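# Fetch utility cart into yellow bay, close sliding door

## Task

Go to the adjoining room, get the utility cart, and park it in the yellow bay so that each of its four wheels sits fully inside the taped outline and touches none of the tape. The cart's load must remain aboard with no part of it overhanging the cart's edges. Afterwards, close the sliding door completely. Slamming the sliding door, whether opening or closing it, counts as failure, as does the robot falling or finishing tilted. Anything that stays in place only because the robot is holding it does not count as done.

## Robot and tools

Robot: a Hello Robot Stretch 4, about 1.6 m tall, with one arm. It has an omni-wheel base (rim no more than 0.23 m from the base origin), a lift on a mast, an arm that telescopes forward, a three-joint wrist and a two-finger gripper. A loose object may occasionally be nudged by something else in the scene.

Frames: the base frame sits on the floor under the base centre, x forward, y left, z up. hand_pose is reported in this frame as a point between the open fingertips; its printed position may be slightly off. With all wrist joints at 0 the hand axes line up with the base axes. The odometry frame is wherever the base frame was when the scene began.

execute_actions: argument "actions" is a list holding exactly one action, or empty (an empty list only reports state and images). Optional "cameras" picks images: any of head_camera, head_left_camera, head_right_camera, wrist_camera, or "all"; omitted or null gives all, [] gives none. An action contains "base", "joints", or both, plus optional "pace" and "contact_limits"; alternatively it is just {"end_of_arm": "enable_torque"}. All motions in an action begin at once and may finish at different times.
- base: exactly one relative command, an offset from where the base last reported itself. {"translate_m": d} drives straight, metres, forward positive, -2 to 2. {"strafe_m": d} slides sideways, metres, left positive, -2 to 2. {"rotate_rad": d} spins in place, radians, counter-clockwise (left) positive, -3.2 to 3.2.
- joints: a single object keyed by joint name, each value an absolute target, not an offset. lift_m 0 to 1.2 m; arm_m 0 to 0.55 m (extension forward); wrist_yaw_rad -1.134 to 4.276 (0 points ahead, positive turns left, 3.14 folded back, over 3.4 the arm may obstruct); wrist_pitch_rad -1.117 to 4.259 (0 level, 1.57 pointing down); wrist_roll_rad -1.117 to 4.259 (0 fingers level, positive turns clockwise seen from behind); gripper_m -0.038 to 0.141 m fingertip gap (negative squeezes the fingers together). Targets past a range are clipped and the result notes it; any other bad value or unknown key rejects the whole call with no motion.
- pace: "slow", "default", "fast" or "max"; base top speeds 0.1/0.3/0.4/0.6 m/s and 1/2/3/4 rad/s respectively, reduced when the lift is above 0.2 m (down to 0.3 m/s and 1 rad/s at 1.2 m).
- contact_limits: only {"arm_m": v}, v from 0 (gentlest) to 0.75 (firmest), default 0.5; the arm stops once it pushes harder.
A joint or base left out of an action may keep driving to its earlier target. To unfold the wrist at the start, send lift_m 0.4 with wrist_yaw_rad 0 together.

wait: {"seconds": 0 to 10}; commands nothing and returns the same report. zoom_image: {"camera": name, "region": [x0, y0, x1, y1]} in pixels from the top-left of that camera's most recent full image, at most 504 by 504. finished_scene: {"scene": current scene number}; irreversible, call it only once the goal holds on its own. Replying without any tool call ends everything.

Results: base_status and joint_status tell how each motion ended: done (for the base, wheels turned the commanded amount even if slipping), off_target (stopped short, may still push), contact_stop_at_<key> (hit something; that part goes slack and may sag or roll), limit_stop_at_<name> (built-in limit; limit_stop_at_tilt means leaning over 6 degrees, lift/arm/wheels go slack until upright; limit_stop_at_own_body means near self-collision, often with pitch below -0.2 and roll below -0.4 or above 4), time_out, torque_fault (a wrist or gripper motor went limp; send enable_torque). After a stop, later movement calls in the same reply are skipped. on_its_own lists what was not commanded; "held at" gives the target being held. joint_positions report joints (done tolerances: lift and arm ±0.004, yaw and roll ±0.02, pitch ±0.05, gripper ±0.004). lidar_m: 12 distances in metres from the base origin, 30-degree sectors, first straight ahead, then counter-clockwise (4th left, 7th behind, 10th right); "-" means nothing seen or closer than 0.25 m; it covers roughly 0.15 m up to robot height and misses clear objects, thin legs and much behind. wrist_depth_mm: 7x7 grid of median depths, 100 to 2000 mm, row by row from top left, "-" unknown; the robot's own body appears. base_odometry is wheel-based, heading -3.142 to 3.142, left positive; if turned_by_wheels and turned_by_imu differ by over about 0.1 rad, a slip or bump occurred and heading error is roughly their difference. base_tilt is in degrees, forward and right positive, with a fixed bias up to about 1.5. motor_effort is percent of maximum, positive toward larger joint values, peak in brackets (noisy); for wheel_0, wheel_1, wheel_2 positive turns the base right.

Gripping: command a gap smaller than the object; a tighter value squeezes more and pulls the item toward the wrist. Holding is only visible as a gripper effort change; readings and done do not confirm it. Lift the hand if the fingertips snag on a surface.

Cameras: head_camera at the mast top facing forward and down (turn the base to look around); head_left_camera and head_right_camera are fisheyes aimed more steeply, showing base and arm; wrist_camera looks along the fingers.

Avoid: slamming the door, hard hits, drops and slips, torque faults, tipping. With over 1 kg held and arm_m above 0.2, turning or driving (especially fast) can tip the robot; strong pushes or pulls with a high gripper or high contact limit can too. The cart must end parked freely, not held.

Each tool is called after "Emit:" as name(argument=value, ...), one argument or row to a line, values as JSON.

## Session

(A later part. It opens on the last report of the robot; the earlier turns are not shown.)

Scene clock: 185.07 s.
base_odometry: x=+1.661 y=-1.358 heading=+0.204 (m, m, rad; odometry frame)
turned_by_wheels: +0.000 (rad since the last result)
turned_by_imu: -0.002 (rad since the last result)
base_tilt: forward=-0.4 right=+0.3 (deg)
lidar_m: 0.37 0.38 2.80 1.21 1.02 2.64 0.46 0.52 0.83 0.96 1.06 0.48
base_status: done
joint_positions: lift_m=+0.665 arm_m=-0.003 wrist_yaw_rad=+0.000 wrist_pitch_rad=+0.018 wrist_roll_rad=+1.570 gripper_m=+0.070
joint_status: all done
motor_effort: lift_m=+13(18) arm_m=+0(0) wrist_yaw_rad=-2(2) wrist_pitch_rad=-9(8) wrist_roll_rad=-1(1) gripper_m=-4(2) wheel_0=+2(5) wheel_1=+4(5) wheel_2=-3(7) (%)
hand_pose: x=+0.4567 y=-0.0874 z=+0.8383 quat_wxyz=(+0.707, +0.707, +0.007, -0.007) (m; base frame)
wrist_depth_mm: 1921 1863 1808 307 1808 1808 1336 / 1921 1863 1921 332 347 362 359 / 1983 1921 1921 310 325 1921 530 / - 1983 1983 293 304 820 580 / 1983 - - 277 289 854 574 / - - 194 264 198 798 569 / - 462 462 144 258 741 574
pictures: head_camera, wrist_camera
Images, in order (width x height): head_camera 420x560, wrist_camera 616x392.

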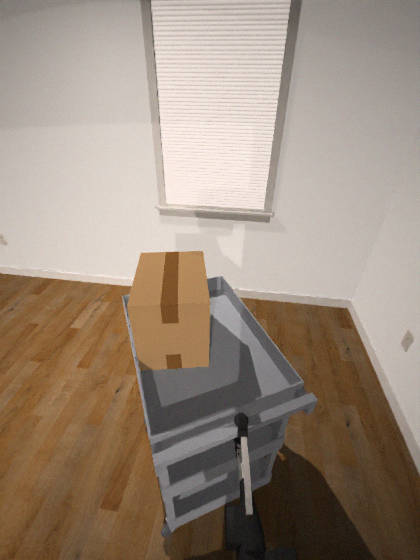

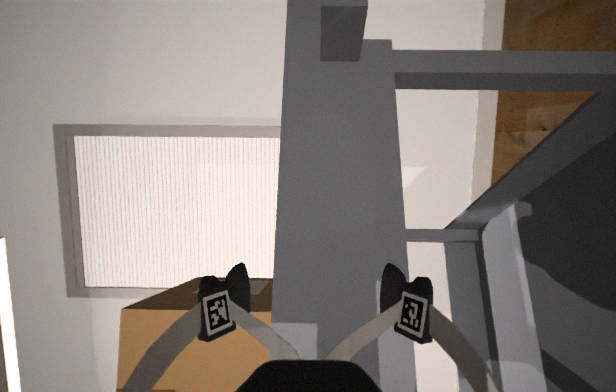

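Emit:
execute_actions(
  actions=[
    {"joints":{"lift_m":0.648},"pace":"slow"},
  ],
  cameras=[],
)

Emit:
execute_actions(
  actions=[
    {"base":{"translate_m":0.07},"pace":"slow"},
  ],
  cameras=["wrist_camera","head_camera"],
)

Scene clock: 191.80 s.
base_odometry: x=+1.661 y=-1.358 heading=+0.204 (m, m, rad; odometry frame)
turned_by_wheels: +0.000 (rad since the last result)
turned_by_imu: -0.001 (rad since the last result)
base_tilt: forward=-0.5 right=+0.2 (deg)
lidar_m: 0.38 0.38 2.79 1.22 1.04 2.64 0.46 0.49 0.83 0.96 1.06 0.51
base_status: not commanded
joint_positions: lift_m=+0.648 arm_m=-0.003 wrist_yaw_rad=+0.000 wrist_pitch_rad=+0.016 wrist_roll_rad=+1.570 gripper_m=+0.070
joint_status: all done
motor_effort: lift_m=+12(14) arm_m=+0(0) wrist_yaw_rad=-2(3) wrist_pitch_rad=-1(9) wrist_roll_rad=-1(1) gripper_m=-6(5) wheel_0=+2(2) wheel_1=+4(3) wheel_2=-3(3) (%)
hand_pose: x=+0.4567 y=-0.0874 z=+0.8221 quat_wxyz=(+0.707, +0.707, +0.006, -0.006) (m; base frame)
wrist_depth_mm: 1863 1863 1863 290 1808 1756 1281 / 1921 1863 1863 329 351 359 359 / 1921 1921 1921 310 1921 1921 504 / - 1983 1983 293 1921 820 559 / 1983 - - 279 904 831 559 / - 554 197 266 198 778 554 / - 462 459 144 - 707 554
pictures: none
No camera images: the call's "cameras" was empty. Leave "cameras" out to get every camera's image.

Scene clock: 193.77 s.
base_odometry: x=+1.729 y=-1.344 heading=+0.204 (m, m, rad; odometry frame)
turned_by_wheels: +0.000 (rad since the last result)
turned_by_imu: -0.001 (rad since the last result)
base_tilt: forward=-0.4 right=+0.2 (deg)
lidar_m: 0.34 0.35 2.79 1.40 1.06 2.71 0.53 0.60 0.94 0.97 1.08 0.47
base_status: done
joint_positions: lift_m=+0.648 arm_m=-0.003 wrist_yaw_rad=-0.004 wrist_pitch_rad=+0.016 wrist_roll_rad=+1.570 gripper_m=+0.070
joint_status: not commanded
motor_effort: lift_m=+12(12) arm_m=+0(0) wrist_yaw_rad=+9(21) wrist_pitch_rad=+0(3) wrist_roll_rad=+2(1) gripper_m=-3(5) wheel_0=+2(4) wheel_1=+3(2) wheel_2=-5(11) (%)
hand_pose: x=+0.4564 y=-0.0885 z=+0.8221 quat_wxyz=(+0.707, +0.707, +0.004, -0.007) (m; base frame)
wrist_depth_mm: 1808 1808 1808 274 1756 1708 1229 / 1808 1808 1808 294 319 1756 1229 / 1863 1863 1808 279 1808 1808 504 / 1921 1921 1863 264 1808 759 554 / 1983 1983 1921 250 854 820 554 / 1983 496 186 237 195 768 549 / - 433 427 143 230 715 549
pictures: head_camera, wrist_camera
Images, in order (width x height): head_camera 420x560, wrist_camera 616x392.

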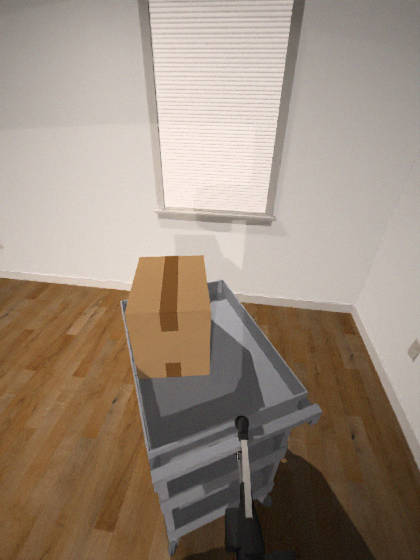

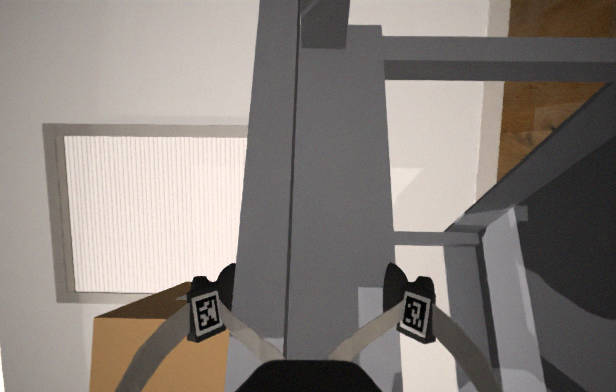

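Emit:
execute_actions(
  actions=[
    {"joints":{"lift_m":0.672},"pace":"slow"},
  ],
  cameras=[],
)

Emit:
execute_actions(
  actions=[
    {"base":{"translate_m":0.04},"pace":"slow"},
  ],
  cameras=["wrist_camera","head_right_camera"],
)

Scene clock: 202.93 s.
base_odometry: x=+1.729 y=-1.344 heading=+0.204 (m, m, rad; odometry frame)
turned_by_wheels: +0.000 (rad since the last result)
turned_by_imu: -0.001 (rad since the last result)
base_tilt: forward=-0.4 right=+0.2 (deg)
lidar_m: 0.34 0.34 2.77 1.38 1.06 2.71 0.53 0.60 0.94 0.97 1.06 0.47
base_status: not commanded
joint_positions: lift_m=+0.672 arm_m=-0.003 wrist_yaw_rad=-0.003 wrist_pitch_rad=+0.021 wrist_roll_rad=+1.570 gripper_m=+0.070
joint_status: all done
motor_effort: lift_m=+23(20) arm_m=+0(0) wrist_yaw_rad=+6(9) wrist_pitch_rad=-15(15) wrist_roll_rad=+1(0) gripper_m=-4(5) wheel_0=+2(2) wheel_1=+2(2) wheel_2=-5(5) (%)
hand_pose: x=+0.4564 y=-0.0883 z=+0.8437 quat_wxyz=(+0.707, +0.707, +0.006, -0.008) (m; base frame)
wrist_depth_mm: 1756 1756 1808 283 322 1708 1255 / 1808 1863 1863 297 304 1756 1229 / 1863 1863 1808 220 286 1863 530 / 1921 1863 1921 208 270 1808 574 / 1983 1983 1921 196 253 854 585 / 1983 1983 194 186 199 798 574 / - 430 430 144 228 707 574
pictures: none
No camera images: the call's "cameras" was empty. Leave "cameras" out to get every camera's image.

Scene clock: 204.47 s.
base_odometry: x=+1.768 y=-1.336 heading=+0.204 (m, m, rad; odometry frame)
turned_by_wheels: +0.000 (rad since the last result)
turned_by_imu: -0.001 (rad since the last result)
base_tilt: forward=-0.4 right=+0.3 (deg)
lidar_m: 0.36 0.35 2.78 1.49 1.07 2.74 0.57 0.64 0.99 0.96 1.07 0.47
base_status: done
joint_positions: lift_m=+0.672 arm_m=-0.003 wrist_yaw_rad=-0.002 wrist_pitch_rad=+0.021 wrist_roll_rad=+1.570 gripper_m=+0.070
joint_status: not commanded
motor_effort: lift_m=+23(23) arm_m=+0(0) wrist_yaw_rad=+5(22) wrist_pitch_rad=-13(19) wrist_roll_rad=+1(1) gripper_m=-5(5) wheel_0=+1(4) wheel_1=+3(2) wheel_2=-5(12) (%)
hand_pose: x=+0.4565 y=-0.0881 z=+0.8438 quat_wxyz=(+0.707, +0.707, +0.006, -0.008) (m; base frame)
wrist_depth_mm: 1756 1756 1708 282 312 1708 1255 / 1808 1808 1808 293 298 1756 1229 / 1863 1808 1863 216 282 1756 535 / 1863 1921 1863 204 264 820 580 / 1863 1863 1863 194 251 854 580 / 1983 1863 194 185 199 809 580 / 1983 430 430 144 229 691 580
pictures: head_right_camera, wrist_camera
Images, in order (width x height): head_right_camera 420x672, wrist_camera 616x392.

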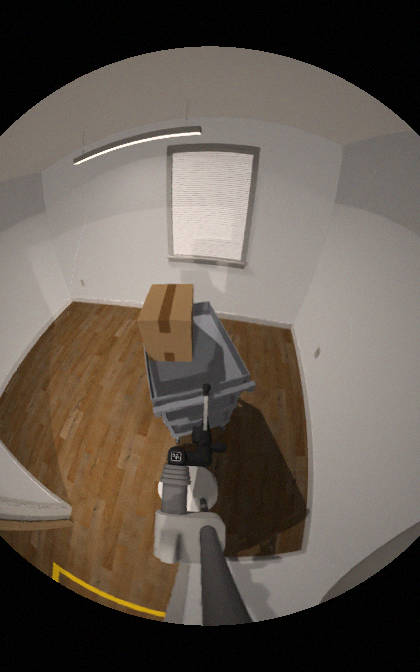

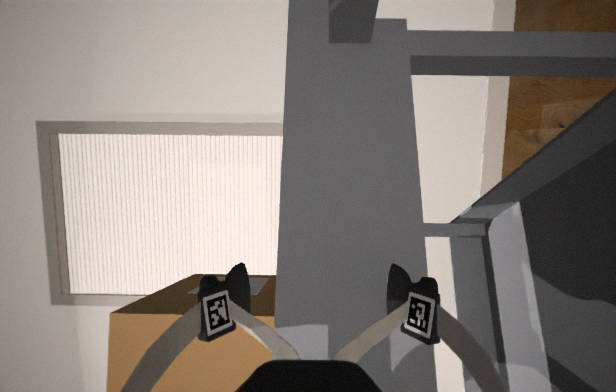

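Emit:
execute_actions(
  actions=[
    {"joints":{"gripper_m":-0.02},"pace":"slow"},
  ],
  cameras=["wrist_camera"],
)

Emit:
execute_actions(
  actions=[
    {"base":{"translate_m":-0.15},"pace":"slow"},
  ],
  cameras=["wrist_camera","head_camera"],
)

Scene clock: 213.90 s.
base_odometry: x=+1.768 y=-1.336 heading=+0.204 (m, m, rad; odometry frame)
turned_by_wheels: +0.000 (rad since the last result)
turned_by_imu: -0.001 (rad since the last result)
base_tilt: forward=-0.3 right=+0.2 (deg)
lidar_m: 0.34 0.33 2.78 1.48 1.08 2.74 0.57 0.65 0.98 0.97 1.08 0.46
base_status: not commanded
joint_positions: lift_m=+0.672 arm_m=-0.003 wrist_yaw_rad=+0.003 wrist_pitch_rad=+0.017 wrist_roll_rad=+1.570 gripper_m=-0.020
joint_status: all done
motor_effort: lift_m=+22(23) arm_m=+0(0) wrist_yaw_rad=-11(11) wrist_pitch_rad=-4(23) wrist_roll_rad=+0(1) gripper_m=-18(15) wheel_0=+1(1) wheel_1=+2(3) wheel_2=+1(5) (%)
hand_pose: x=+0.4570 y=-0.0865 z=+0.8450 quat_wxyz=(+0.707, +0.707, +0.007, -0.005) (m; base frame)
wrist_depth_mm: 1756 1756 1756 227 297 301 301 / 1808 1808 1808 213 283 1708 1308 / 1808 1808 1808 202 266 1808 535 / 1921 1863 1863 190 252 1808 580 / 1921 1921 1863 180 239 842 591 / 1921 603 421 172 185 809 591 / - 421 418 147 215 215 585
pictures: wrist_camera
Images, in order (width x height): wrist_camera 616x392.

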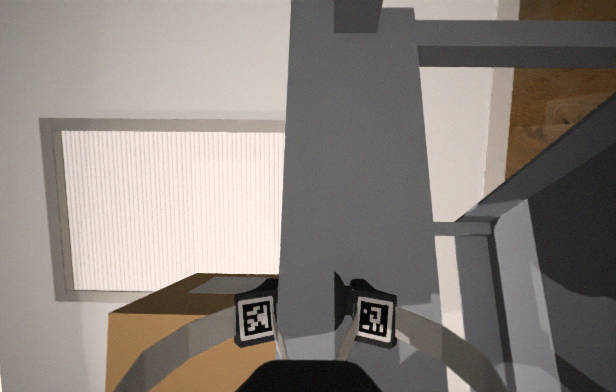

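Scene clock: 216.70 s.
base_odometry: x=+1.621 y=-1.367 heading=+0.205 (m, m, rad; odometry frame)
turned_by_wheels: +0.000 (rad since the last result)
turned_by_imu: +0.000 (rad since the last result)
base_tilt: forward=-0.4 right=+0.2 (deg)
lidar_m: 0.36 0.35 2.80 1.08 1.02 2.60 0.42 0.47 0.75 0.95 1.06 0.44
base_status: done
joint_positions: lift_m=+0.672 arm_m=-0.003 wrist_yaw_rad=+0.006 wrist_pitch_rad=+0.017 wrist_roll_rad=+1.570 gripper_m=-0.020
joint_status: not commanded
on_its_own: wrist_yaw_rad is at rest, and its effort (-18) is outside its rest range (-13 to +13)
motor_effort: lift_m=+22(22) arm_m=+0(0) wrist_yaw_rad=-18(19) wrist_pitch_rad=-5(4) wrist_roll_rad=-1(1) gripper_m=-15(17) wheel_0=+2(4) wheel_1=-4(4) wheel_2=+6(12) (%)
hand_pose: x=+0.4572 y=-0.0858 z=+0.8449 quat_wxyz=(+0.707, +0.707, +0.008, -0.004) (m; base frame)
wrist_depth_mm: 1921 1921 1921 204 270 283 282 / 1921 1921 1921 197 259 1921 1336 / 1983 1983 1921 190 252 1921 559 / 1983 1983 - 183 242 820 585 / - - 627 178 235 831 585 / - 436 430 172 185 820 591 / - 439 436 148 220 707 585
pictures: head_camera, wrist_camera
Images, in order (width x height): head_camera 420x560, wrist_camera 616x392.

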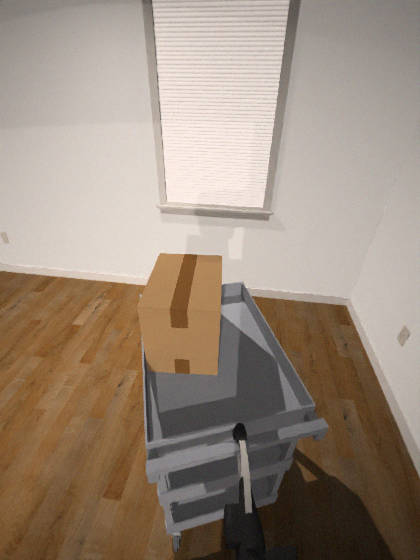

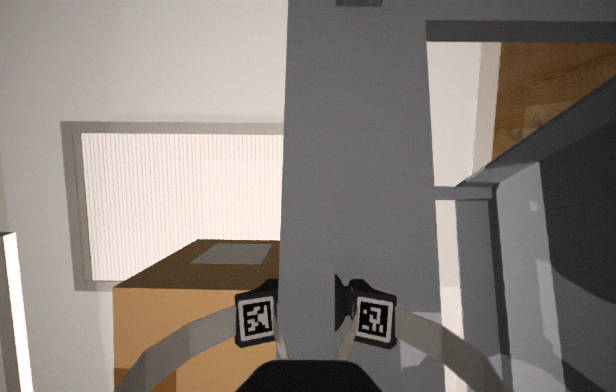

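Emit:
execute_actions(
  actions=[
    {"base":{"strafe_m":0.2},"pace":"slow"},
  ],
  cameras=[],
)

Emit:
execute_actions(
  actions=[
    {"base":{"strafe_m":0.2},"pace":"slow"},
  ],
  cameras=["head_camera","head_left_camera"],
)

Scene clock: 235.60 s.
base_odometry: x=+1.581 y=-1.171 heading=+0.204 (m, m, rad; odometry frame)
turned_by_wheels: -0.001 (rad since the last result)
turned_by_imu: -0.004 (rad since the last result)
base_tilt: forward=-0.4 right=+0.2 (deg)
lidar_m: 0.39 0.43 2.60 1.06 0.83 2.57 0.54 0.46 0.70 1.14 1.29 0.43
base_status: done
joint_positions: lift_m=+0.672 arm_m=-0.003 wrist_yaw_rad=-0.005 wrist_pitch_rad=+0.018 wrist_roll_rad=+1.570 gripper_m=-0.020
joint_status: not commanded
motor_effort: lift_m=+22(22) arm_m=+0(0) wrist_yaw_rad=+12(30) wrist_pitch_rad=-7(6) wrist_roll_rad=-1(0) gripper_m=-12(15) wheel_0=-5(11) wheel_1=+2(3) wheel_2=-3(4) (%)
hand_pose: x=+0.4563 y=-0.0889 z=+0.8447 quat_wxyz=(+0.707, +0.707, +0.005, -0.008) (m; base frame)
wrist_depth_mm: 1983 1983 1921 159 216 1863 1308 / 1983 1983 - 160 219 788 580 / 1983 1983 1983 163 221 831 591 / - - 512 164 223 831 585 / - 452 445 167 226 831 585 / - 484 185 168 185 809 585 / - - 504 152 230 621 554
pictures: none
No camera images: the call's "cameras" was empty. Leave "cameras" out to get every camera's image.

Scene clock: 238.73 s.
base_odometry: x=+1.540 y=-0.975 heading=+0.204 (m, m, rad; odometry frame)
turned_by_wheels: +0.000 (rad since the last result)
turned_by_imu: -0.003 (rad since the last result)
base_tilt: forward=-0.4 right=+0.3 (deg)
lidar_m: 0.41 2.42 2.40 0.98 0.65 2.54 2.51 0.56 0.64 1.34 1.48 0.38
base_status: done
joint_positions: lift_m=+0.672 arm_m=-0.003 wrist_yaw_rad=-0.004 wrist_pitch_rad=+0.017 wrist_roll_rad=+1.570 gripper_m=-0.020
joint_status: not commanded
motor_effort: lift_m=+22(22) arm_m=+0(0) wrist_yaw_rad=+9(16) wrist_pitch_rad=-5(9) wrist_roll_rad=+0(2) gripper_m=-16(15) wheel_0=-5(10) wheel_1=+2(9) wheel_2=-2(4) (%)
hand_pose: x=+0.4564 y=-0.0885 z=+0.8451 quat_wxyz=(+0.707, +0.707, +0.005, -0.007) (m; base frame)
wrist_depth_mm: 1983 1983 1921 116 171 174 597 / 1983 1921 521 123 181 723 591 / - 436 424 131 191 768 597 / - 480 455 141 204 768 597 / - - 517 152 220 1921 580 / - - - 163 186 - 535 / - - - 168 255 1618 1336
pictures: head_camera, head_left_camera
Images, in order (width x height): head_camera 420x560, head_left_camera 420x672.

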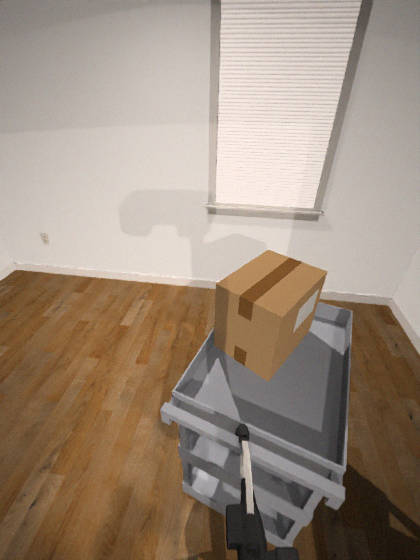

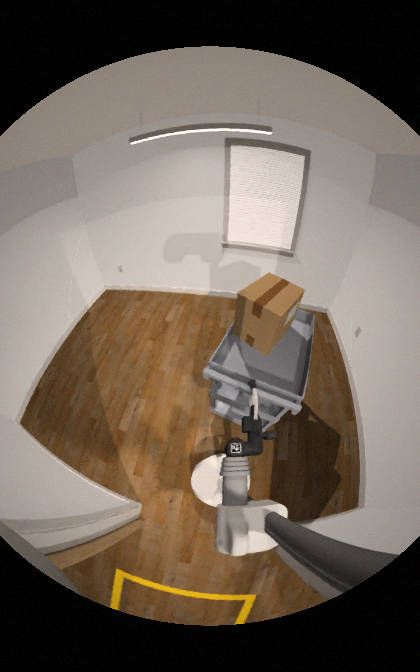

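Emit:
execute_actions(
  actions=[
    {"base":{"rotate_rad":-0.19},"pace":"slow"},
  ],
  cameras=[],
)

Emit:
execute_actions(
  actions=[
    {"base":{"translate_m":-0.45},"pace":"slow"},
  ],
  cameras=["head_camera","head_left_camera"],
)

Scene clock: 253.10 s.
base_odometry: x=+1.540 y=-0.975 heading=+0.015 (m, m, rad; odometry frame)
turned_by_wheels: -0.189 (rad since the last result)
turned_by_imu: -0.190 (rad since the last result)
base_tilt: forward=-0.3 right=+0.3 (deg)
lidar_m: 0.40 0.44 2.50 1.78 0.64 0.72 2.52 0.61 0.56 1.30 1.39 0.41
base_status: done
joint_positions: lift_m=+0.672 arm_m=-0.003 wrist_yaw_rad=+0.007 wrist_pitch_rad=+0.016 wrist_roll_rad=+1.570 gripper_m=-0.020
joint_status: not commanded
on_its_own: wrist_yaw_rad is at rest, and its effort (-23) is outside its rest range (-13 to +13)
motor_effort: lift_m=+22(22) arm_m=+0(0) wrist_yaw_rad=-23(44) wrist_pitch_rad=-2(2) wrist_roll_rad=-1(1) gripper_m=-16(14) wheel_0=+6(12) wheel_1=+3(8) wheel_2=+5(11) (%)
hand_pose: x=+0.4574 y=-0.0854 z=+0.8453 quat_wxyz=(+0.707, +0.707, +0.008, -0.003) (m; base frame)
wrist_depth_mm: - - - 154 210 1983 585 / - - - 157 213 768 591 / - - 699 160 218 809 597 / - 535 469 163 222 831 591 / - 469 452 166 226 842 597 / - - 473 169 186 831 591 / - - 525 148 236 1618 544
pictures: none
No camera images: the call's "cameras" was empty. Leave "cameras" out to get every camera's image.

Scene clock: 258.87 s.
base_odometry: x=+1.091 y=-0.982 heading=+0.015 (m, m, rad; odometry frame)
turned_by_wheels: +0.000 (rad since the last result)
turned_by_imu: +0.000 (rad since the last result)
base_tilt: forward=-0.4 right=+0.2 (deg)
lidar_m: 0.40 0.45 2.48 0.47 0.47 2.18 2.06 2.05 1.46 0.41 1.41 0.41
base_status: done
joint_positions: lift_m=+0.672 arm_m=-0.003 wrist_yaw_rad=+0.002 wrist_pitch_rad=+0.016 wrist_roll_rad=+1.570 gripper_m=-0.020
joint_status: not commanded
motor_effort: lift_m=+22(22) arm_m=+0(0) wrist_yaw_rad=-8(26) wrist_pitch_rad=-2(0) wrist_roll_rad=-1(1) gripper_m=-13(15) wheel_0=-2(5) wheel_1=-4(6) wheel_2=+4(12) (%)
hand_pose: x=+0.4569 y=-0.0869 z=+0.8453 quat_wxyz=(+0.707, +0.707, +0.006, -0.005) (m; base frame)
wrist_depth_mm: - - - 152 207 1808 559 / - - - 155 212 768 603 / - - 661 159 216 809 597 / - 517 455 162 221 831 591 / - 477 455 166 225 831 591 / - - 477 169 186 820 591 / - - - 149 236 1661 535
pictures: head_camera, head_left_camera
Images, in order (width x height): head_camera 420x560, head_left_camera 420x672.

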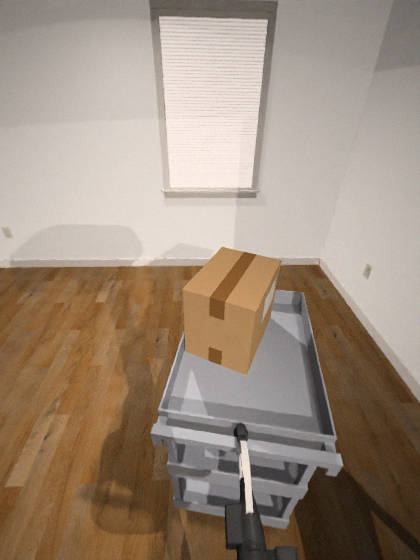

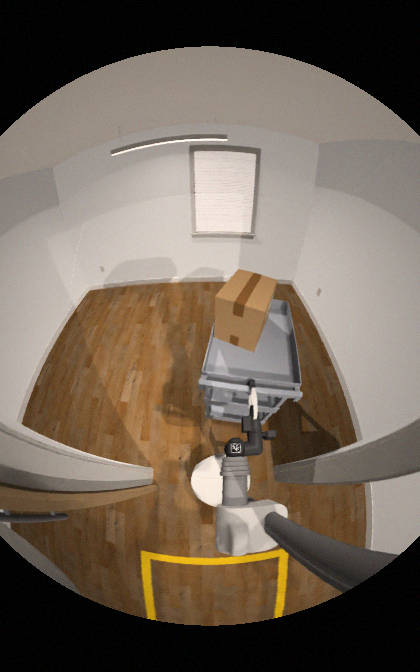

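Emit:
execute_actions(
  actions=[
    {"base":{"strafe_m":0.09},"pace":"slow"},
  ],
  cameras=[],
)

Emit:
execute_actions(
  actions=[
    {"base":{"translate_m":-0.4},"pace":"slow"},
  ],
  cameras=["head_camera","head_left_camera"],
)

Scene clock: 268.00 s.
base_odometry: x=+1.089 y=-0.892 heading=+0.014 (m, m, rad; odometry frame)
turned_by_wheels: -0.001 (rad since the last result)
turned_by_imu: -0.003 (rad since the last result)
base_tilt: forward=-0.4 right=+0.2 (deg)
lidar_m: 0.41 0.49 2.40 0.38 0.38 2.17 2.08 2.13 1.55 0.50 1.51 0.40
base_status: done
joint_positions: lift_m=+0.672 arm_m=-0.003 wrist_yaw_rad=-0.008 wrist_pitch_rad=+0.016 wrist_roll_rad=+1.570 gripper_m=-0.020
joint_status: not commanded
on_its_own: wrist_yaw_rad is at rest, and its effort (+22) is outside its rest range (-13 to +13)
motor_effort: lift_m=+22(22) arm_m=+0(0) wrist_yaw_rad=+22(27) wrist_pitch_rad=-1(1) wrist_roll_rad=-1(1) gripper_m=-14(19) wheel_0=-6(11) wheel_1=+1(6) wheel_2=-2(2) (%)
hand_pose: x=+0.4560 y=-0.0898 z=+0.8453 quat_wxyz=(+0.707, +0.707, +0.003, -0.009) (m; base frame)
wrist_depth_mm: - - - 137 191 723 585 / - - - 143 198 768 597 / - - 521 148 206 809 591 / - 445 442 154 214 831 591 / - - 480 161 223 820 591 / - - 504 168 186 1983 574 / - - - 149 243 1618 525
pictures: none
No camera images: the call's "cameras" was empty. Leave "cameras" out to get every camera's image.

Scene clock: 273.27 s.
base_odometry: x=+0.690 y=-0.898 heading=+0.014 (m, m, rad; odometry frame)
turned_by_wheels: +0.000 (rad since the last result)
turned_by_imu: +0.002 (rad since the last result)
base_tilt: forward=-0.4 right=+0.3 (deg)
lidar_m: 0.41 0.46 0.44 0.94 2.32 1.76 1.67 1.73 1.55 1.47 0.63 0.41
base_status: done
joint_positions: lift_m=+0.672 arm_m=-0.003 wrist_yaw_rad=+0.007 wrist_pitch_rad=+0.016 wrist_roll_rad=+1.570 gripper_m=-0.020
joint_status: not commanded
on_its_own: wrist_yaw_rad is at rest, and its effort (-22) is outside its rest range (-13 to +13)
motor_effort: lift_m=+22(22) arm_m=+0(0) wrist_yaw_rad=-22(22) wrist_pitch_rad=-1(1) wrist_roll_rad=-1(1) gripper_m=-13(17) wheel_0=+1(9) wheel_1=-2(6) wheel_2=+5(11) (%)
hand_pose: x=+0.4573 y=-0.0855 z=+0.8453 quat_wxyz=(+0.707, +0.707, +0.008, -0.003) (m; base frame)
wrist_depth_mm: - - - 142 197 741 559 / - - - 147 204 778 597 / - - 559 152 209 798 591 / - 449 442 157 216 820 597 / - 492 469 163 224 820 585 / - - 496 169 186 1983 574 / - - - 149 240 1618 521
pictures: head_camera, head_left_camera
Images, in order (width x height): head_camera 420x560, head_left_camera 420x672.

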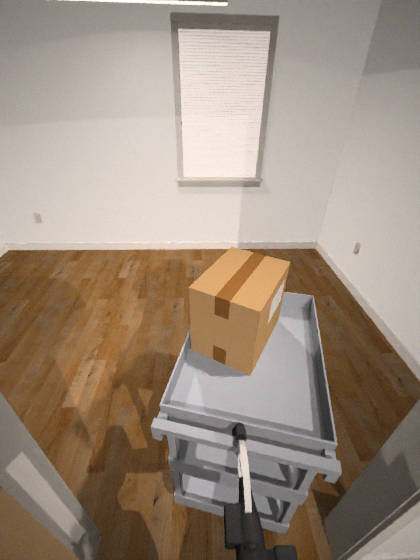

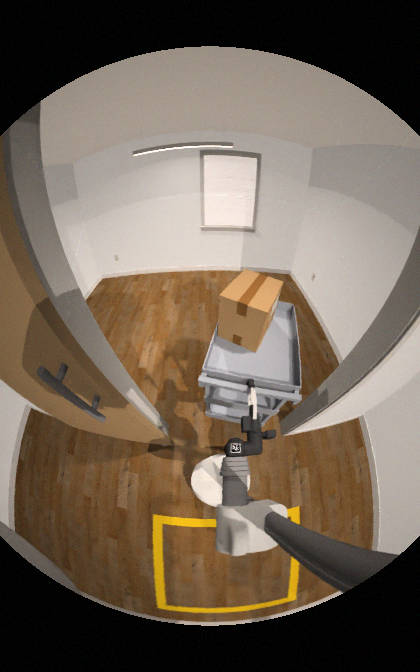

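Emit:
execute_actions(
  actions=[
    {"base":{"translate_m":-0.35},"pace":"slow"},
  ],
  cameras=["head_camera","head_left_camera"],
)

Scene clock: 284.03 s.
base_odometry: x=+0.340 y=-0.903 heading=+0.015 (m, m, rad; odometry frame)
turned_by_wheels: +0.000 (rad since the last result)
turned_by_imu: +0.001 (rad since the last result)
base_tilt: forward=-0.3 right=+0.2 (deg)
lidar_m: 0.40 0.45 0.83 2.22 1.97 1.39 1.32 1.37 1.57 1.48 0.99 0.42
base_status: done
joint_positions: lift_m=+0.672 arm_m=-0.003 wrist_yaw_rad=+0.008 wrist_pitch_rad=+0.016 wrist_roll_rad=+1.570 gripper_m=-0.020
joint_status: not commanded
on_its_own: wrist_yaw_rad is at rest, and its effort (-24) is outside its rest range (-13 to +13)
motor_effort: lift_m=+22(22) arm_m=+0(0) wrist_yaw_rad=-24(26) wrist_pitch_rad=+0(1) wrist_roll_rad=-1(1) gripper_m=-15(18) wheel_0=+2(2) wheel_1=-3(8) wheel_2=+6(12) (%)
hand_pose: x=+0.4574 y=-0.0852 z=+0.8453 quat_wxyz=(+0.707, +0.707, +0.008, -0.003) (m; base frame)
wrist_depth_mm: - - - 151 207 1808 574 / - - - 154 211 778 603 / - - 647 158 216 809 597 / - 512 452 162 221 831 591 / - 477 459 165 226 831 591 / - - 480 169 185 820 591 / - - - 150 237 1618 530
pictures: head_camera, head_left_camera
Images, in order (width x height): head_camera 420x560, head_left_camera 420x672.

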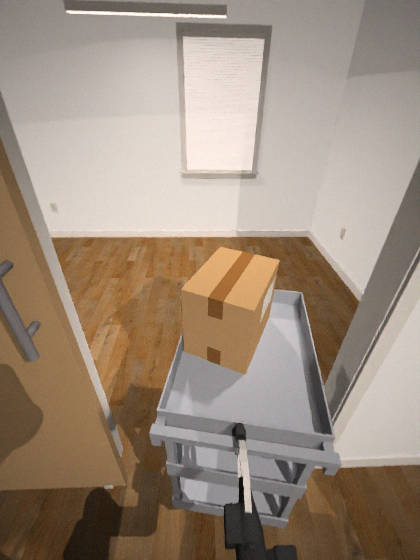

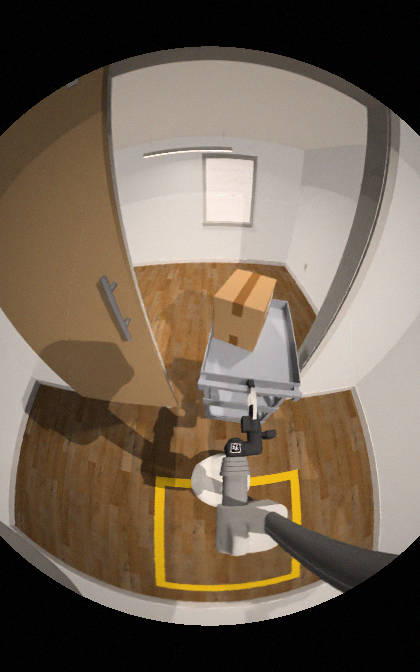

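Emit:
execute_actions(
  actions=[
    {"base":{"translate_m":-0.5},"pace":"slow"},
  ],
  cameras=["head_camera"],
)

Emit:
execute_actions(
  actions=[
    {"base":{"translate_m":-0.5},"pace":"slow"},
  ],
  cameras=["head_camera","head_left_camera"],
)

Scene clock: 311.83 s.
base_odometry: x=-0.160 y=-0.910 heading=+0.015 (m, m, rad; odometry frame)
turned_by_wheels: +0.000 (rad since the last result)
turned_by_imu: +0.002 (rad since the last result)
base_tilt: forward=-0.4 right=+0.2 (deg)
lidar_m: 0.40 0.41 1.53 2.19 1.24 0.88 0.83 0.86 1.16 1.49 1.57 0.41
base_status: done
joint_positions: lift_m=+0.672 arm_m=-0.003 wrist_yaw_rad=+0.008 wrist_pitch_rad=+0.016 wrist_roll_rad=+1.570 gripper_m=-0.020
joint_status: not commanded
on_its_own: wrist_yaw_rad is at rest, and its effort (-26) is outside its rest range (-13 to +13)
motor_effort: lift_m=+22(22) arm_m=+0(0) wrist_yaw_rad=-26(27) wrist_pitch_rad=-1(0) wrist_roll_rad=-1(0) gripper_m=-15(16) wheel_0=+2(3) wheel_1=-4(7) wheel_2=+6(12) (%)
hand_pose: x=+0.4574 y=-0.0850 z=+0.8453 quat_wxyz=(+0.707, +0.707, +0.009, -0.003) (m; base frame)
wrist_depth_mm: 976 976 960 163 221 960 946 / - - - 165 223 809 580 / - - - 166 225 820 597 / - - 530 167 227 842 591 / - 459 449 169 229 854 591 / - 488 462 171 185 820 585 / - - 500 150 232 676 569
pictures: head_camera
Images, in order (width x height): head_camera 420x560.

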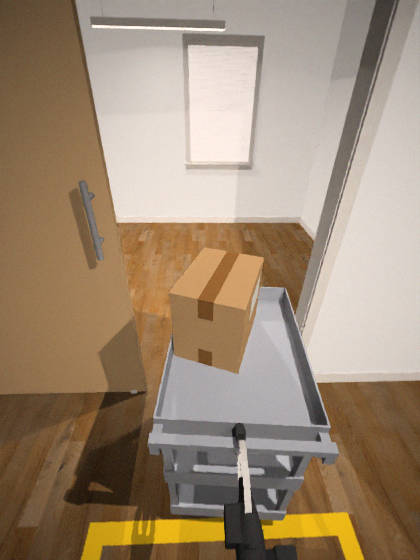

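Scene clock: 318.10 s.
base_odometry: x=-0.660 y=-0.918 heading=+0.016 (m, m, rad; odometry frame)
turned_by_wheels: +0.000 (rad since the last result)
turned_by_imu: +0.003 (rad since the last result)
base_tilt: forward=-0.3 right=+0.2 (deg)
lidar_m: 0.38 0.40 2.28 1.49 0.50 0.35 0.32 0.34 0.48 1.22 1.56 0.43
base_status: done
joint_positions: lift_m=+0.672 arm_m=-0.003 wrist_yaw_rad=+0.009 wrist_pitch_rad=+0.016 wrist_roll_rad=+1.570 gripper_m=-0.020
joint_status: not commanded
on_its_own: wrist_yaw_rad is at rest, and its effort (-27) is outside its rest range (-13 to +13)
motor_effort: lift_m=+22(22) arm_m=+0(0) wrist_yaw_rad=-27(30) wrist_pitch_rad=+0(0) wrist_roll_rad=-1(1) gripper_m=-15(16) wheel_0=+1(4) wheel_1=-2(7) wheel_2=+6(11) (%)
hand_pose: x=+0.4575 y=-0.0850 z=+0.8453 quat_wxyz=(+0.707, +0.707, +0.009, -0.003) (m; base frame)
wrist_depth_mm: 1499 1499 1499 178 238 1464 1366 / 1537 1499 1499 177 236 1464 569 / - - - 175 235 820 591 / - - 676 174 233 831 597 / - 459 442 173 231 831 591 / - 462 449 171 185 820 591 / 1430 473 473 149 227 661 585
pictures: head_camera, head_left_camera
Images, in order (width x height): head_camera 420x560, head_left_camera 420x672.

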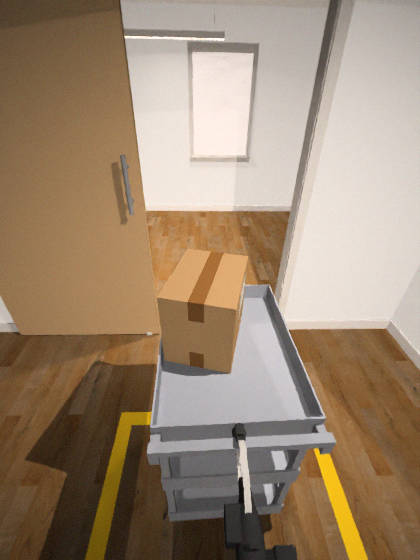

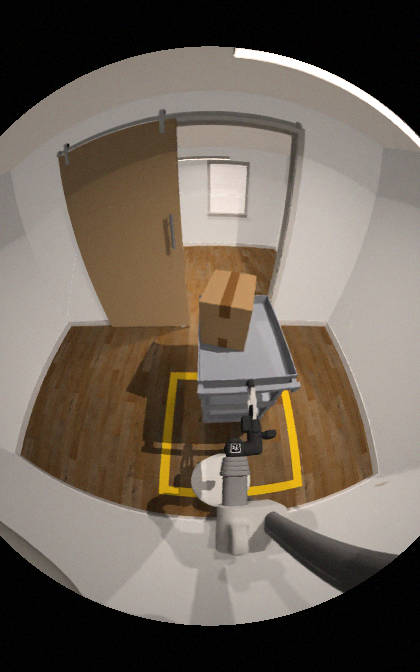

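Emit:
execute_actions(
  actions=[
    {"base":{"strafe_m":0.08},"pace":"slow"},
  ],
  cameras=[],
)

Emit:
execute_actions(
  actions=[
    {"base":{"translate_m":-0.05},"pace":"slow"},
  ],
  cameras=[],
)

Emit:
execute_actions(
  actions=[
    {"joints":{"gripper_m":0.08},"pace":"slow"},
  ],
  cameras=["head_camera","head_left_camera"],
)

Scene clock: 333.00 s.
base_odometry: x=-0.661 y=-0.838 heading=+0.015 (m, m, rad; odometry frame)
turned_by_wheels: +0.000 (rad since the last result)
turned_by_imu: -0.003 (rad since the last result)
base_tilt: forward=-0.4 right=+0.2 (deg)
lidar_m: 0.38 0.43 2.21 1.49 0.50 0.35 0.32 0.34 0.47 1.21 1.65 0.43
base_status: done
joint_positions: lift_m=+0.672 arm_m=-0.003 wrist_yaw_rad=-0.009 wrist_pitch_rad=+0.016 wrist_roll_rad=+1.570 gripper_m=-0.020
joint_status: not commanded
on_its_own: wrist_yaw_rad is at rest, and its effort (+23) is outside its rest range (-13 to +13)
motor_effort: lift_m=+22(22) arm_m=+0(0) wrist_yaw_rad=+23(24) wrist_pitch_rad=+0(3) wrist_roll_rad=+0(0) gripper_m=-11(15) wheel_0=-4(11) wheel_1=+1(8) wheel_2=-1(4) (%)
hand_pose: x=+0.4560 y=-0.0899 z=+0.8454 quat_wxyz=(+0.707, +0.707, +0.002, -0.009) (m; base frame)
wrist_depth_mm: 1499 1499 1537 166 224 1499 1366 / 1618 1618 1618 167 225 798 574 / - - - 167 226 831 591 / - - 544 168 228 831 597 / - 459 445 169 229 831 591 / - 484 459 171 186 820 591 / 1397 512 500 150 232 615 574
pictures: none
No camera images: the call's "cameras" was empty. Leave "cameras" out to get every camera's image.

Scene clock: 334.70 s.
base_odometry: x=-0.711 y=-0.839 heading=+0.015 (m, m, rad; odometry frame)
turned_by_wheels: +0.000 (rad since the last result)
turned_by_imu: +0.000 (rad since the last result)
base_tilt: forward=-0.3 right=+0.2 (deg)
lidar_m: 0.39 0.43 2.21 1.29 0.41 0.28 0.27 0.30 0.40 1.04 1.63 0.42
base_status: done
joint_positions: lift_m=+0.672 arm_m=-0.003 wrist_yaw_rad=+0.005 wrist_pitch_rad=+0.016 wrist_roll_rad=+1.570 gripper_m=-0.020
joint_status: not commanded
on_its_own: wrist_yaw_rad is at rest, and its effort (-17) is outside its rest range (-13 to +13)
motor_effort: lift_m=+22(21) arm_m=+0(0) wrist_yaw_rad=-17(22) wrist_pitch_rad=+1(0) wrist_roll_rad=-1(1) gripper_m=-17(14) wheel_0=+1(6) wheel_1=-3(5) wheel_2=+6(12) (%)
hand_pose: x=+0.4572 y=-0.0859 z=+0.8454 quat_wxyz=(+0.707, +0.707, +0.007, -0.004) (m; base frame)
wrist_depth_mm: 1576 1537 1576 162 219 1537 1336 / 1708 - - 163 222 798 580 / - - - 165 224 820 597 / - - 521 167 226 831 597 / - 462 449 168 229 842 591 / 1537 1464 466 170 185 820 591 / 1464 1464 504 150 233 668 559
pictures: none
No camera images: the call's "cameras" was empty. Leave "cameras" out to get every camera's image.

Scene clock: 338.20 s.
base_odometry: x=-0.711 y=-0.839 heading=+0.015 (m, m, rad; odometry frame)
turned_by_wheels: +0.000 (rad since the last result)
turned_by_imu: -0.001 (rad since the last result)
base_tilt: forward=-0.4 right=+0.2 (deg)
lidar_m: 0.39 0.43 2.20 1.28 0.43 0.30 0.27 0.29 0.41 1.04 1.66 0.42
base_status: not commanded
joint_positions: lift_m=+0.672 arm_m=-0.003 wrist_yaw_rad=+0.003 wrist_pitch_rad=+0.015 wrist_roll_rad=+1.570 gripper_m=+0.080
joint_status: all done
motor_effort: lift_m=+22(22) arm_m=+0(0) wrist_yaw_rad=-9(17) wrist_pitch_rad=+2(2) wrist_roll_rad=-1(1) gripper_m=+1(17) wheel_0=+2(2) wheel_1=-2(3) wheel_2=+3(7) (%)
hand_pose: x=+0.4570 y=-0.0867 z=+0.8455 quat_wxyz=(+0.707, +0.707, +0.006, -0.005) (m; base frame)
wrist_depth_mm: 1576 1537 1576 166 224 1537 1336 / 1708 - - 167 225 798 580 / - - - 169 228 831 597 / - - 525 171 229 831 597 / - 466 449 173 232 842 597 / 1464 1499 466 174 233 809 591 / 1499 1464 508 147 236 1430 564
pictures: head_camera, head_left_camera
Images, in order (width x height): head_camera 420x560, head_left_camera 420x672.

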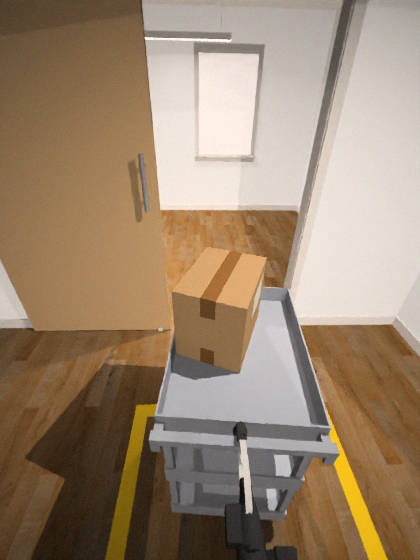

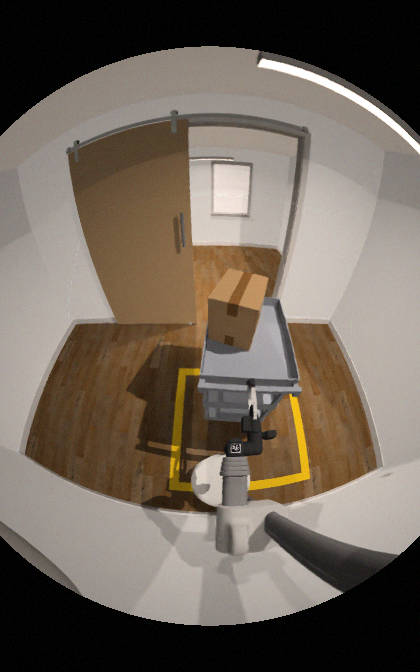

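Emit:
execute_actions(
  actions=[
    {"joints":{"gripper_m":0.11},"base":{"translate_m":-0.025},"pace":"slow"},
  ],
  cameras=[],
)

Emit:
execute_actions(
  actions=[
    {"joints":{"wrist_yaw_rad":1.2}},
  ],
  cameras=["head_camera","head_left_camera"],
)

Scene clock: 347.73 s.
base_odometry: x=-0.736 y=-0.839 heading=+0.015 (m, m, rad; odometry frame)
turned_by_wheels: +0.000 (rad since the last result)
turned_by_imu: -0.002 (rad since the last result)
base_tilt: forward=-0.4 right=+0.2 (deg)
lidar_m: 0.41 0.45 2.22 1.17 0.38 0.26 0.25 0.27 0.38 0.97 1.66 0.45
base_status: done
joint_positions: lift_m=+0.672 arm_m=-0.003 wrist_yaw_rad=+0.000 wrist_pitch_rad=+0.018 wrist_roll_rad=+1.570 gripper_m=+0.110
joint_status: all done
motor_effort: lift_m=+20(22) arm_m=+0(0) wrist_yaw_rad=-2(13) wrist_pitch_rad=-8(12) wrist_roll_rad=-1(1) gripper_m=-1(0) wheel_0=-1(4) wheel_1=-3(6) wheel_2=+2(9) (%)
hand_pose: x=+0.4567 y=-0.0874 z=+0.8448 quat_wxyz=(+0.707, +0.707, +0.006, -0.006) (m; base frame)
wrist_depth_mm: 1618 1576 1576 191 248 1537 1308 / 1708 1708 1708 193 251 1537 580 / - - - 195 253 854 591 / - - 569 255 255 866 591 / - 492 477 199 258 878 585 / 1499 1499 200 200 259 715 591 / 1499 1499 539 147 263 691 569
pictures: none
No camera images: the call's "cameras" was empty. Leave "cameras" out to get every camera's image.

Scene clock: 349.00 s.
base_odometry: x=-0.736 y=-0.839 heading=+0.015 (m, m, rad; odometry frame)
turned_by_wheels: +0.000 (rad since the last result)
turned_by_imu: +0.000 (rad since the last result)
base_tilt: forward=-0.4 right=+0.2 (deg)
lidar_m: 0.41 0.45 2.22 1.17 0.39 0.28 0.25 0.26 0.38 0.95 1.65 0.43
base_status: not commanded
joint_positions: lift_m=+0.672 arm_m=-0.003 wrist_yaw_rad=+1.200 wrist_pitch_rad=+0.018 wrist_roll_rad=+1.570 gripper_m=+0.110
joint_status: all done
motor_effort: lift_m=+20(20) arm_m=+0(0) wrist_yaw_rad=-1(5) wrist_pitch_rad=-6(6) wrist_roll_rad=-1(0) gripper_m=-4(4) wheel_0=-2(2) wheel_1=-3(3) wheel_2=+2(2) (%)
hand_pose: x=+0.3544 y=+0.2371 z=+0.8448 quat_wxyz=(+0.587, +0.580, +0.404, +0.394) (m; base frame)
wrist_depth_mm: 1808 1808 1808 154 153 1808 1366 / - - - - - 1983 1366 / - - - - - - 1366 / - - - - - 1983 1397 / - - - - - 1983 1336 / - - 200 - - 1618 1336 / - - - 147 - 1756 1336
pictures: head_camera, head_left_camera
Images, in order (width x height): head_camera 420x560, head_left_camera 420x672.

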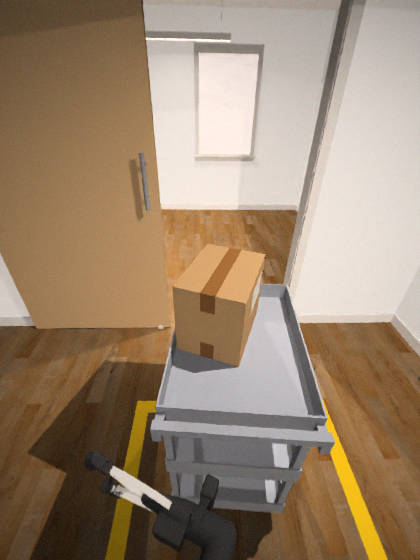

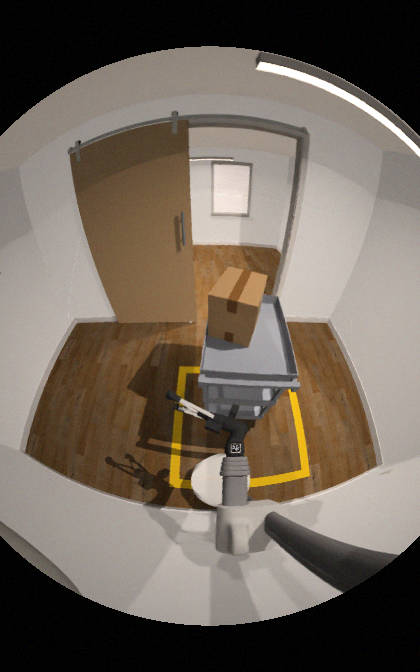

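Emit:
execute_actions(
  actions=[
    {"base":{"strafe_m":0.55},"joints":{"wrist_roll_rad":0,"gripper_m":0.0}},
  ],
  cameras=[],
)

Emit:
execute_actions(
  actions=[
    {"base":{"translate_m":0.65},"joints":{"lift_m":1.08,"wrist_yaw_rad":0.0,"wrist_pitch_rad":1.35}},
  ],
  cameras=[],
)

Emit:
execute_actions(
  actions=[
    {"base":{"rotate_rad":-1.586}},
  ],
)

Scene clock: 366.50 s.
base_odometry: x=-0.744 y=-0.289 heading=+0.015 (m, m, rad; odometry frame)
turned_by_wheels: +0.000 (rad since the last result)
turned_by_imu: -0.004 (rad since the last result)
base_tilt: forward=-0.4 right=+0.2 (deg)
lidar_m: 1.61 1.71 1.65 1.26 0.40 0.28 0.27 0.28 0.38 1.01 0.63 0.58
base_status: done
joint_positions: lift_m=+0.672 arm_m=-0.003 wrist_yaw_rad=+1.200 wrist_pitch_rad=+0.018 wrist_roll_rad=+0.000 gripper_m=+0.000
joint_status: all done
motor_effort: lift_m=+20(20) arm_m=+0(0) wrist_yaw_rad=-2(1) wrist_pitch_rad=-6(5) wrist_roll_rad=-1(5) gripper_m=-7(7) wheel_0=+1(8) wheel_1=+1(9) wheel_2=+0(1) (%)
hand_pose: x=+0.3543 y=+0.2372 z=+0.8448 quat_wxyz=(+0.825, -0.005, +0.008, +0.565) (m; base frame)
wrist_depth_mm: 1366 1464 1576 1708 1921 1921 1499 / 1366 1464 1576 1708 1921 1921 1464 / 1366 1464 1576 1708 1921 1863 1499 / 1366 1464 1576 1756 1983 1863 1499 / 1366 1464 1618 1756 1921 1921 1499 / 1366 1499 1576 202 1921 1863 1464 / 1366 1430 1618 183 1863 1756 1499
pictures: none
No camera images: the call's "cameras" was empty. Leave "cameras" out to get every camera's image.

Scene clock: 370.13 s.
base_odometry: x=-0.094 y=-0.279 heading=+0.015 (m, m, rad; odometry frame)
turned_by_wheels: +0.000 (rad since the last result)
turned_by_imu: -0.003 (rad since the last result)
base_tilt: forward=-0.4 right=+0.2 (deg)
lidar_m: 0.98 1.03 1.47 1.57 1.37 0.95 0.92 0.96 0.43 0.40 0.43 0.64
base_status: done
joint_positions: lift_m=+1.080 arm_m=-0.003 wrist_yaw_rad=+0.000 wrist_pitch_rad=+1.350 wrist_roll_rad=+0.000 gripper_m=+0.000
joint_status: all done
motor_effort: lift_m=+22(26) arm_m=+0(0) wrist_yaw_rad=-2(7) wrist_pitch_rad=-1(5) wrist_roll_rad=-1(0) gripper_m=-7(6) wheel_0=+0(6) wheel_1=+2(7) wheel_2=+1(11) (%)
hand_pose: x=+0.2314 y=-0.0874 z=+0.9763 quat_wxyz=(+0.781, +0.000, +0.625, +0.000) (m; base frame)
wrist_depth_mm: 1229 1255 1229 1229 1397 1397 1397 / 1397 1397 1366 1366 1336 1336 1336 / 1336 1336 1308 1308 1308 1308 991 / 1281 1281 1255 1255 1255 1060 750 / 1255 1229 1255 1229 1229 1042 732 / 1205 1182 1182 201 1160 1008 699 / 1160 1160 931 183 1118 691 683
pictures: none
No camera images: the call's "cameras" was empty. Leave "cameras" out to get every camera's image.

Scene clock: 372.60 s.
base_odometry: x=-0.094 y=-0.279 heading=-1.570 (m, m, rad; odometry frame)
turned_by_wheels: -1.586 (rad since the last result)
turned_by_imu: -1.596 (rad since the last result)
base_tilt: forward=-0.3 right=+0.2 (deg)
lidar_m: 0.40 0.43 0.61 0.98 1.04 1.47 1.60 1.40 0.98 0.91 0.94 0.41
base_status: done
joint_positions: lift_m=+1.080 arm_m=-0.003 wrist_yaw_rad=+0.000 wrist_pitch_rad=+1.350 wrist_roll_rad=+0.000 gripper_m=+0.000
joint_status: not commanded
motor_effort: lift_m=+21(22) arm_m=+0(0) wrist_yaw_rad=-2(3) wrist_pitch_rad=+2(0) wrist_roll_rad=-1(1) gripper_m=-5(9) wheel_0=+1(5) wheel_1=+2(8) wheel_2=+2(6) (%)
hand_pose: x=+0.2314 y=-0.0874 z=+0.9764 quat_wxyz=(+0.781, +0.000, +0.625, +0.000) (m; base frame)
wrist_depth_mm: 330 410 477 477 1366 1366 1281 / 407 415 462 459 404 1336 1281 / 798 798 788 530 1308 1281 1255 / 1281 1042 1098 1042 1281 1229 1255 / 1255 1229 1255 1229 1205 1205 1205 / 1205 1182 1205 202 1160 1160 1182 / 1160 1160 946 183 1118 1138 1118
pictures: head_camera, head_left_camera, head_right_camera, wrist_camera
Images, in order (width x height): head_camera 420x560, head_left_camera 420x672, head_right_camera 420x672, wrist_camera 616x392.

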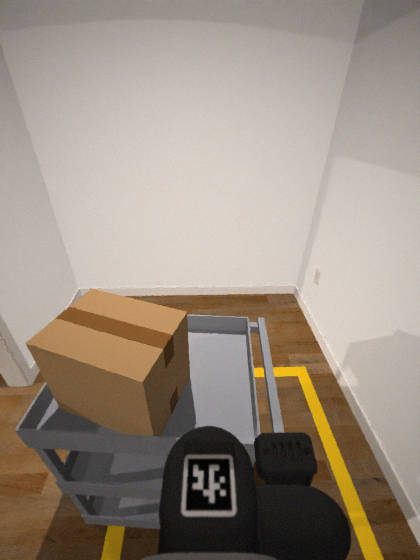

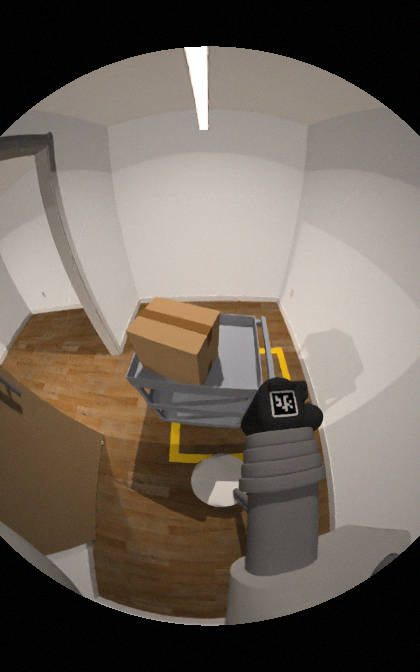

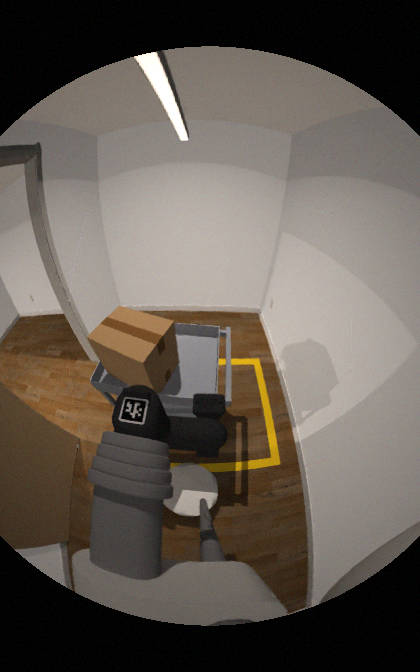

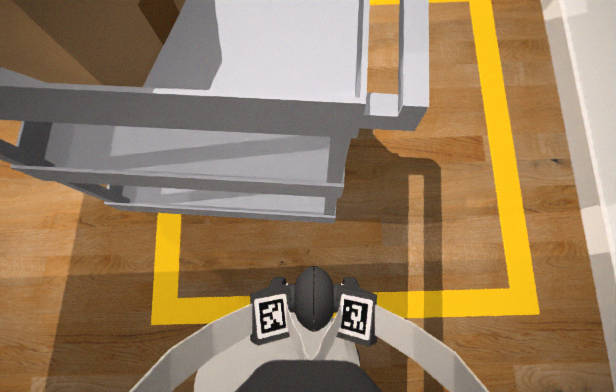

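Emit:
execute_actions(
  actions=[
    {"joints":{"wrist_pitch_rad":0.6,"lift_m":0.95}},
  ],
  cameras=[],
)

Emit:
execute_actions(
  actions=[
    {"joints":{"arm_m":0.2},"pace":"slow"},
  ],
  cameras=["wrist_camera","head_camera"],
)

Scene clock: 415.93 s.
base_odometry: x=-0.094 y=-0.279 heading=-1.570 (m, m, rad; odometry frame)
turned_by_wheels: +0.000 (rad since the last result)
turned_by_imu: -0.001 (rad since the last result)
base_tilt: forward=-0.4 right=+0.2 (deg)
lidar_m: 0.39 0.43 0.62 0.98 1.04 1.45 1.61 1.39 0.96 0.91 0.94 0.42
base_status: not commanded
joint_positions: lift_m=+0.950 arm_m=-0.003 wrist_yaw_rad=+0.000 wrist_pitch_rad=+0.602 wrist_roll_rad=+0.000 gripper_m=+0.000
joint_status: all done
motor_effort: lift_m=+13(17) arm_m=+1(0) wrist_yaw_rad=-2(1) wrist_pitch_rad=-6(11) wrist_roll_rad=-1(0) gripper_m=-8(6) wheel_0=+1(1) wheel_1=+2(2) wheel_2=+2(2) (%)
hand_pose: x=+0.4060 y=-0.0874 z=+0.9651 quat_wxyz=(+0.955, +0.000, +0.297, +0.000) (m; base frame)
wrist_depth_mm: 345 370 1808 1863 1808 1756 1255 / 273 347 1921 1983 1983 1808 1281 / 281 362 699 699 - 1808 1255 / 289 377 597 627 1921 1863 1255 / 298 392 496 512 1618 1618 1255 / 310 410 436 202 336 1430 1255 / 317 310 294 183 296 1255 1229
pictures: none
No camera images: the call's "cameras" was empty. Leave "cameras" out to get every camera's image.

Scene clock: 419.23 s.
base_odometry: x=-0.094 y=-0.279 heading=-1.570 (m, m, rad; odometry frame)
turned_by_wheels: +0.000 (rad since the last result)
turned_by_imu: -0.001 (rad since the last result)
base_tilt: forward=-0.4 right=+0.2 (deg)
lidar_m: 0.39 0.44 0.62 0.97 1.04 1.47 1.59 1.39 0.98 0.92 0.96 0.42
base_status: not commanded
joint_positions: lift_m=+0.950 arm_m=+0.199 wrist_yaw_rad=+0.000 wrist_pitch_rad=+0.602 wrist_roll_rad=+0.000 gripper_m=+0.000
joint_status: all done
motor_effort: lift_m=+13(13) arm_m=+6(6) wrist_yaw_rad=-2(2) wrist_pitch_rad=-6(5) wrist_roll_rad=-1(2) gripper_m=-7(4) wheel_0=+1(1) wheel_1=+2(1) wheel_2=+2(2) (%)
hand_pose: x=+0.6076 y=-0.0874 z=+0.9651 quat_wxyz=(+0.955, +0.000, +0.297, +0.000) (m; base frame)
wrist_depth_mm: 1618 1618 1618 1661 1618 1618 1229 / 1708 1756 1756 1756 1756 1708 1255 / 211 1863 1921 1863 1921 1863 1255 / 218 539 530 525 1983 1863 1255 / 224 496 512 508 436 1661 1255 / 231 413 433 201 345 1430 1229 / 239 297 357 183 300 1229 1205
pictures: head_camera, wrist_camera
Images, in order (width x height): head_camera 420x560, wrist_camera 616x392.

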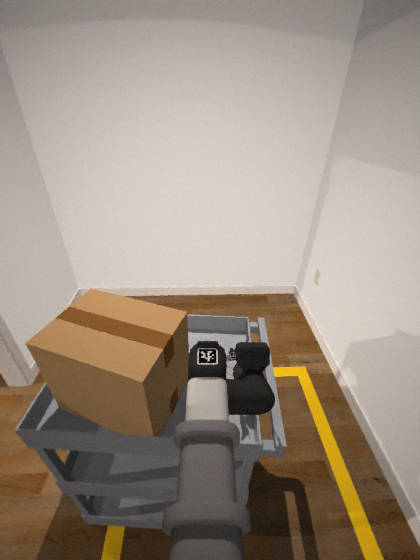

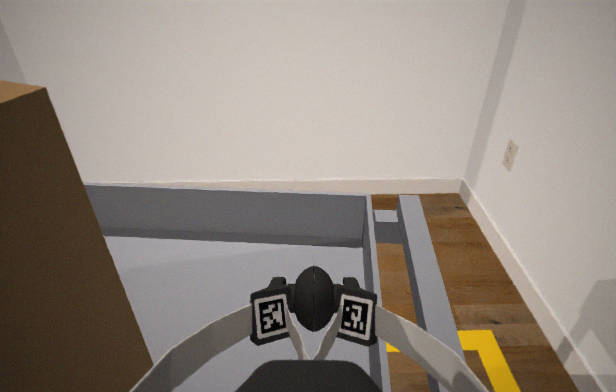

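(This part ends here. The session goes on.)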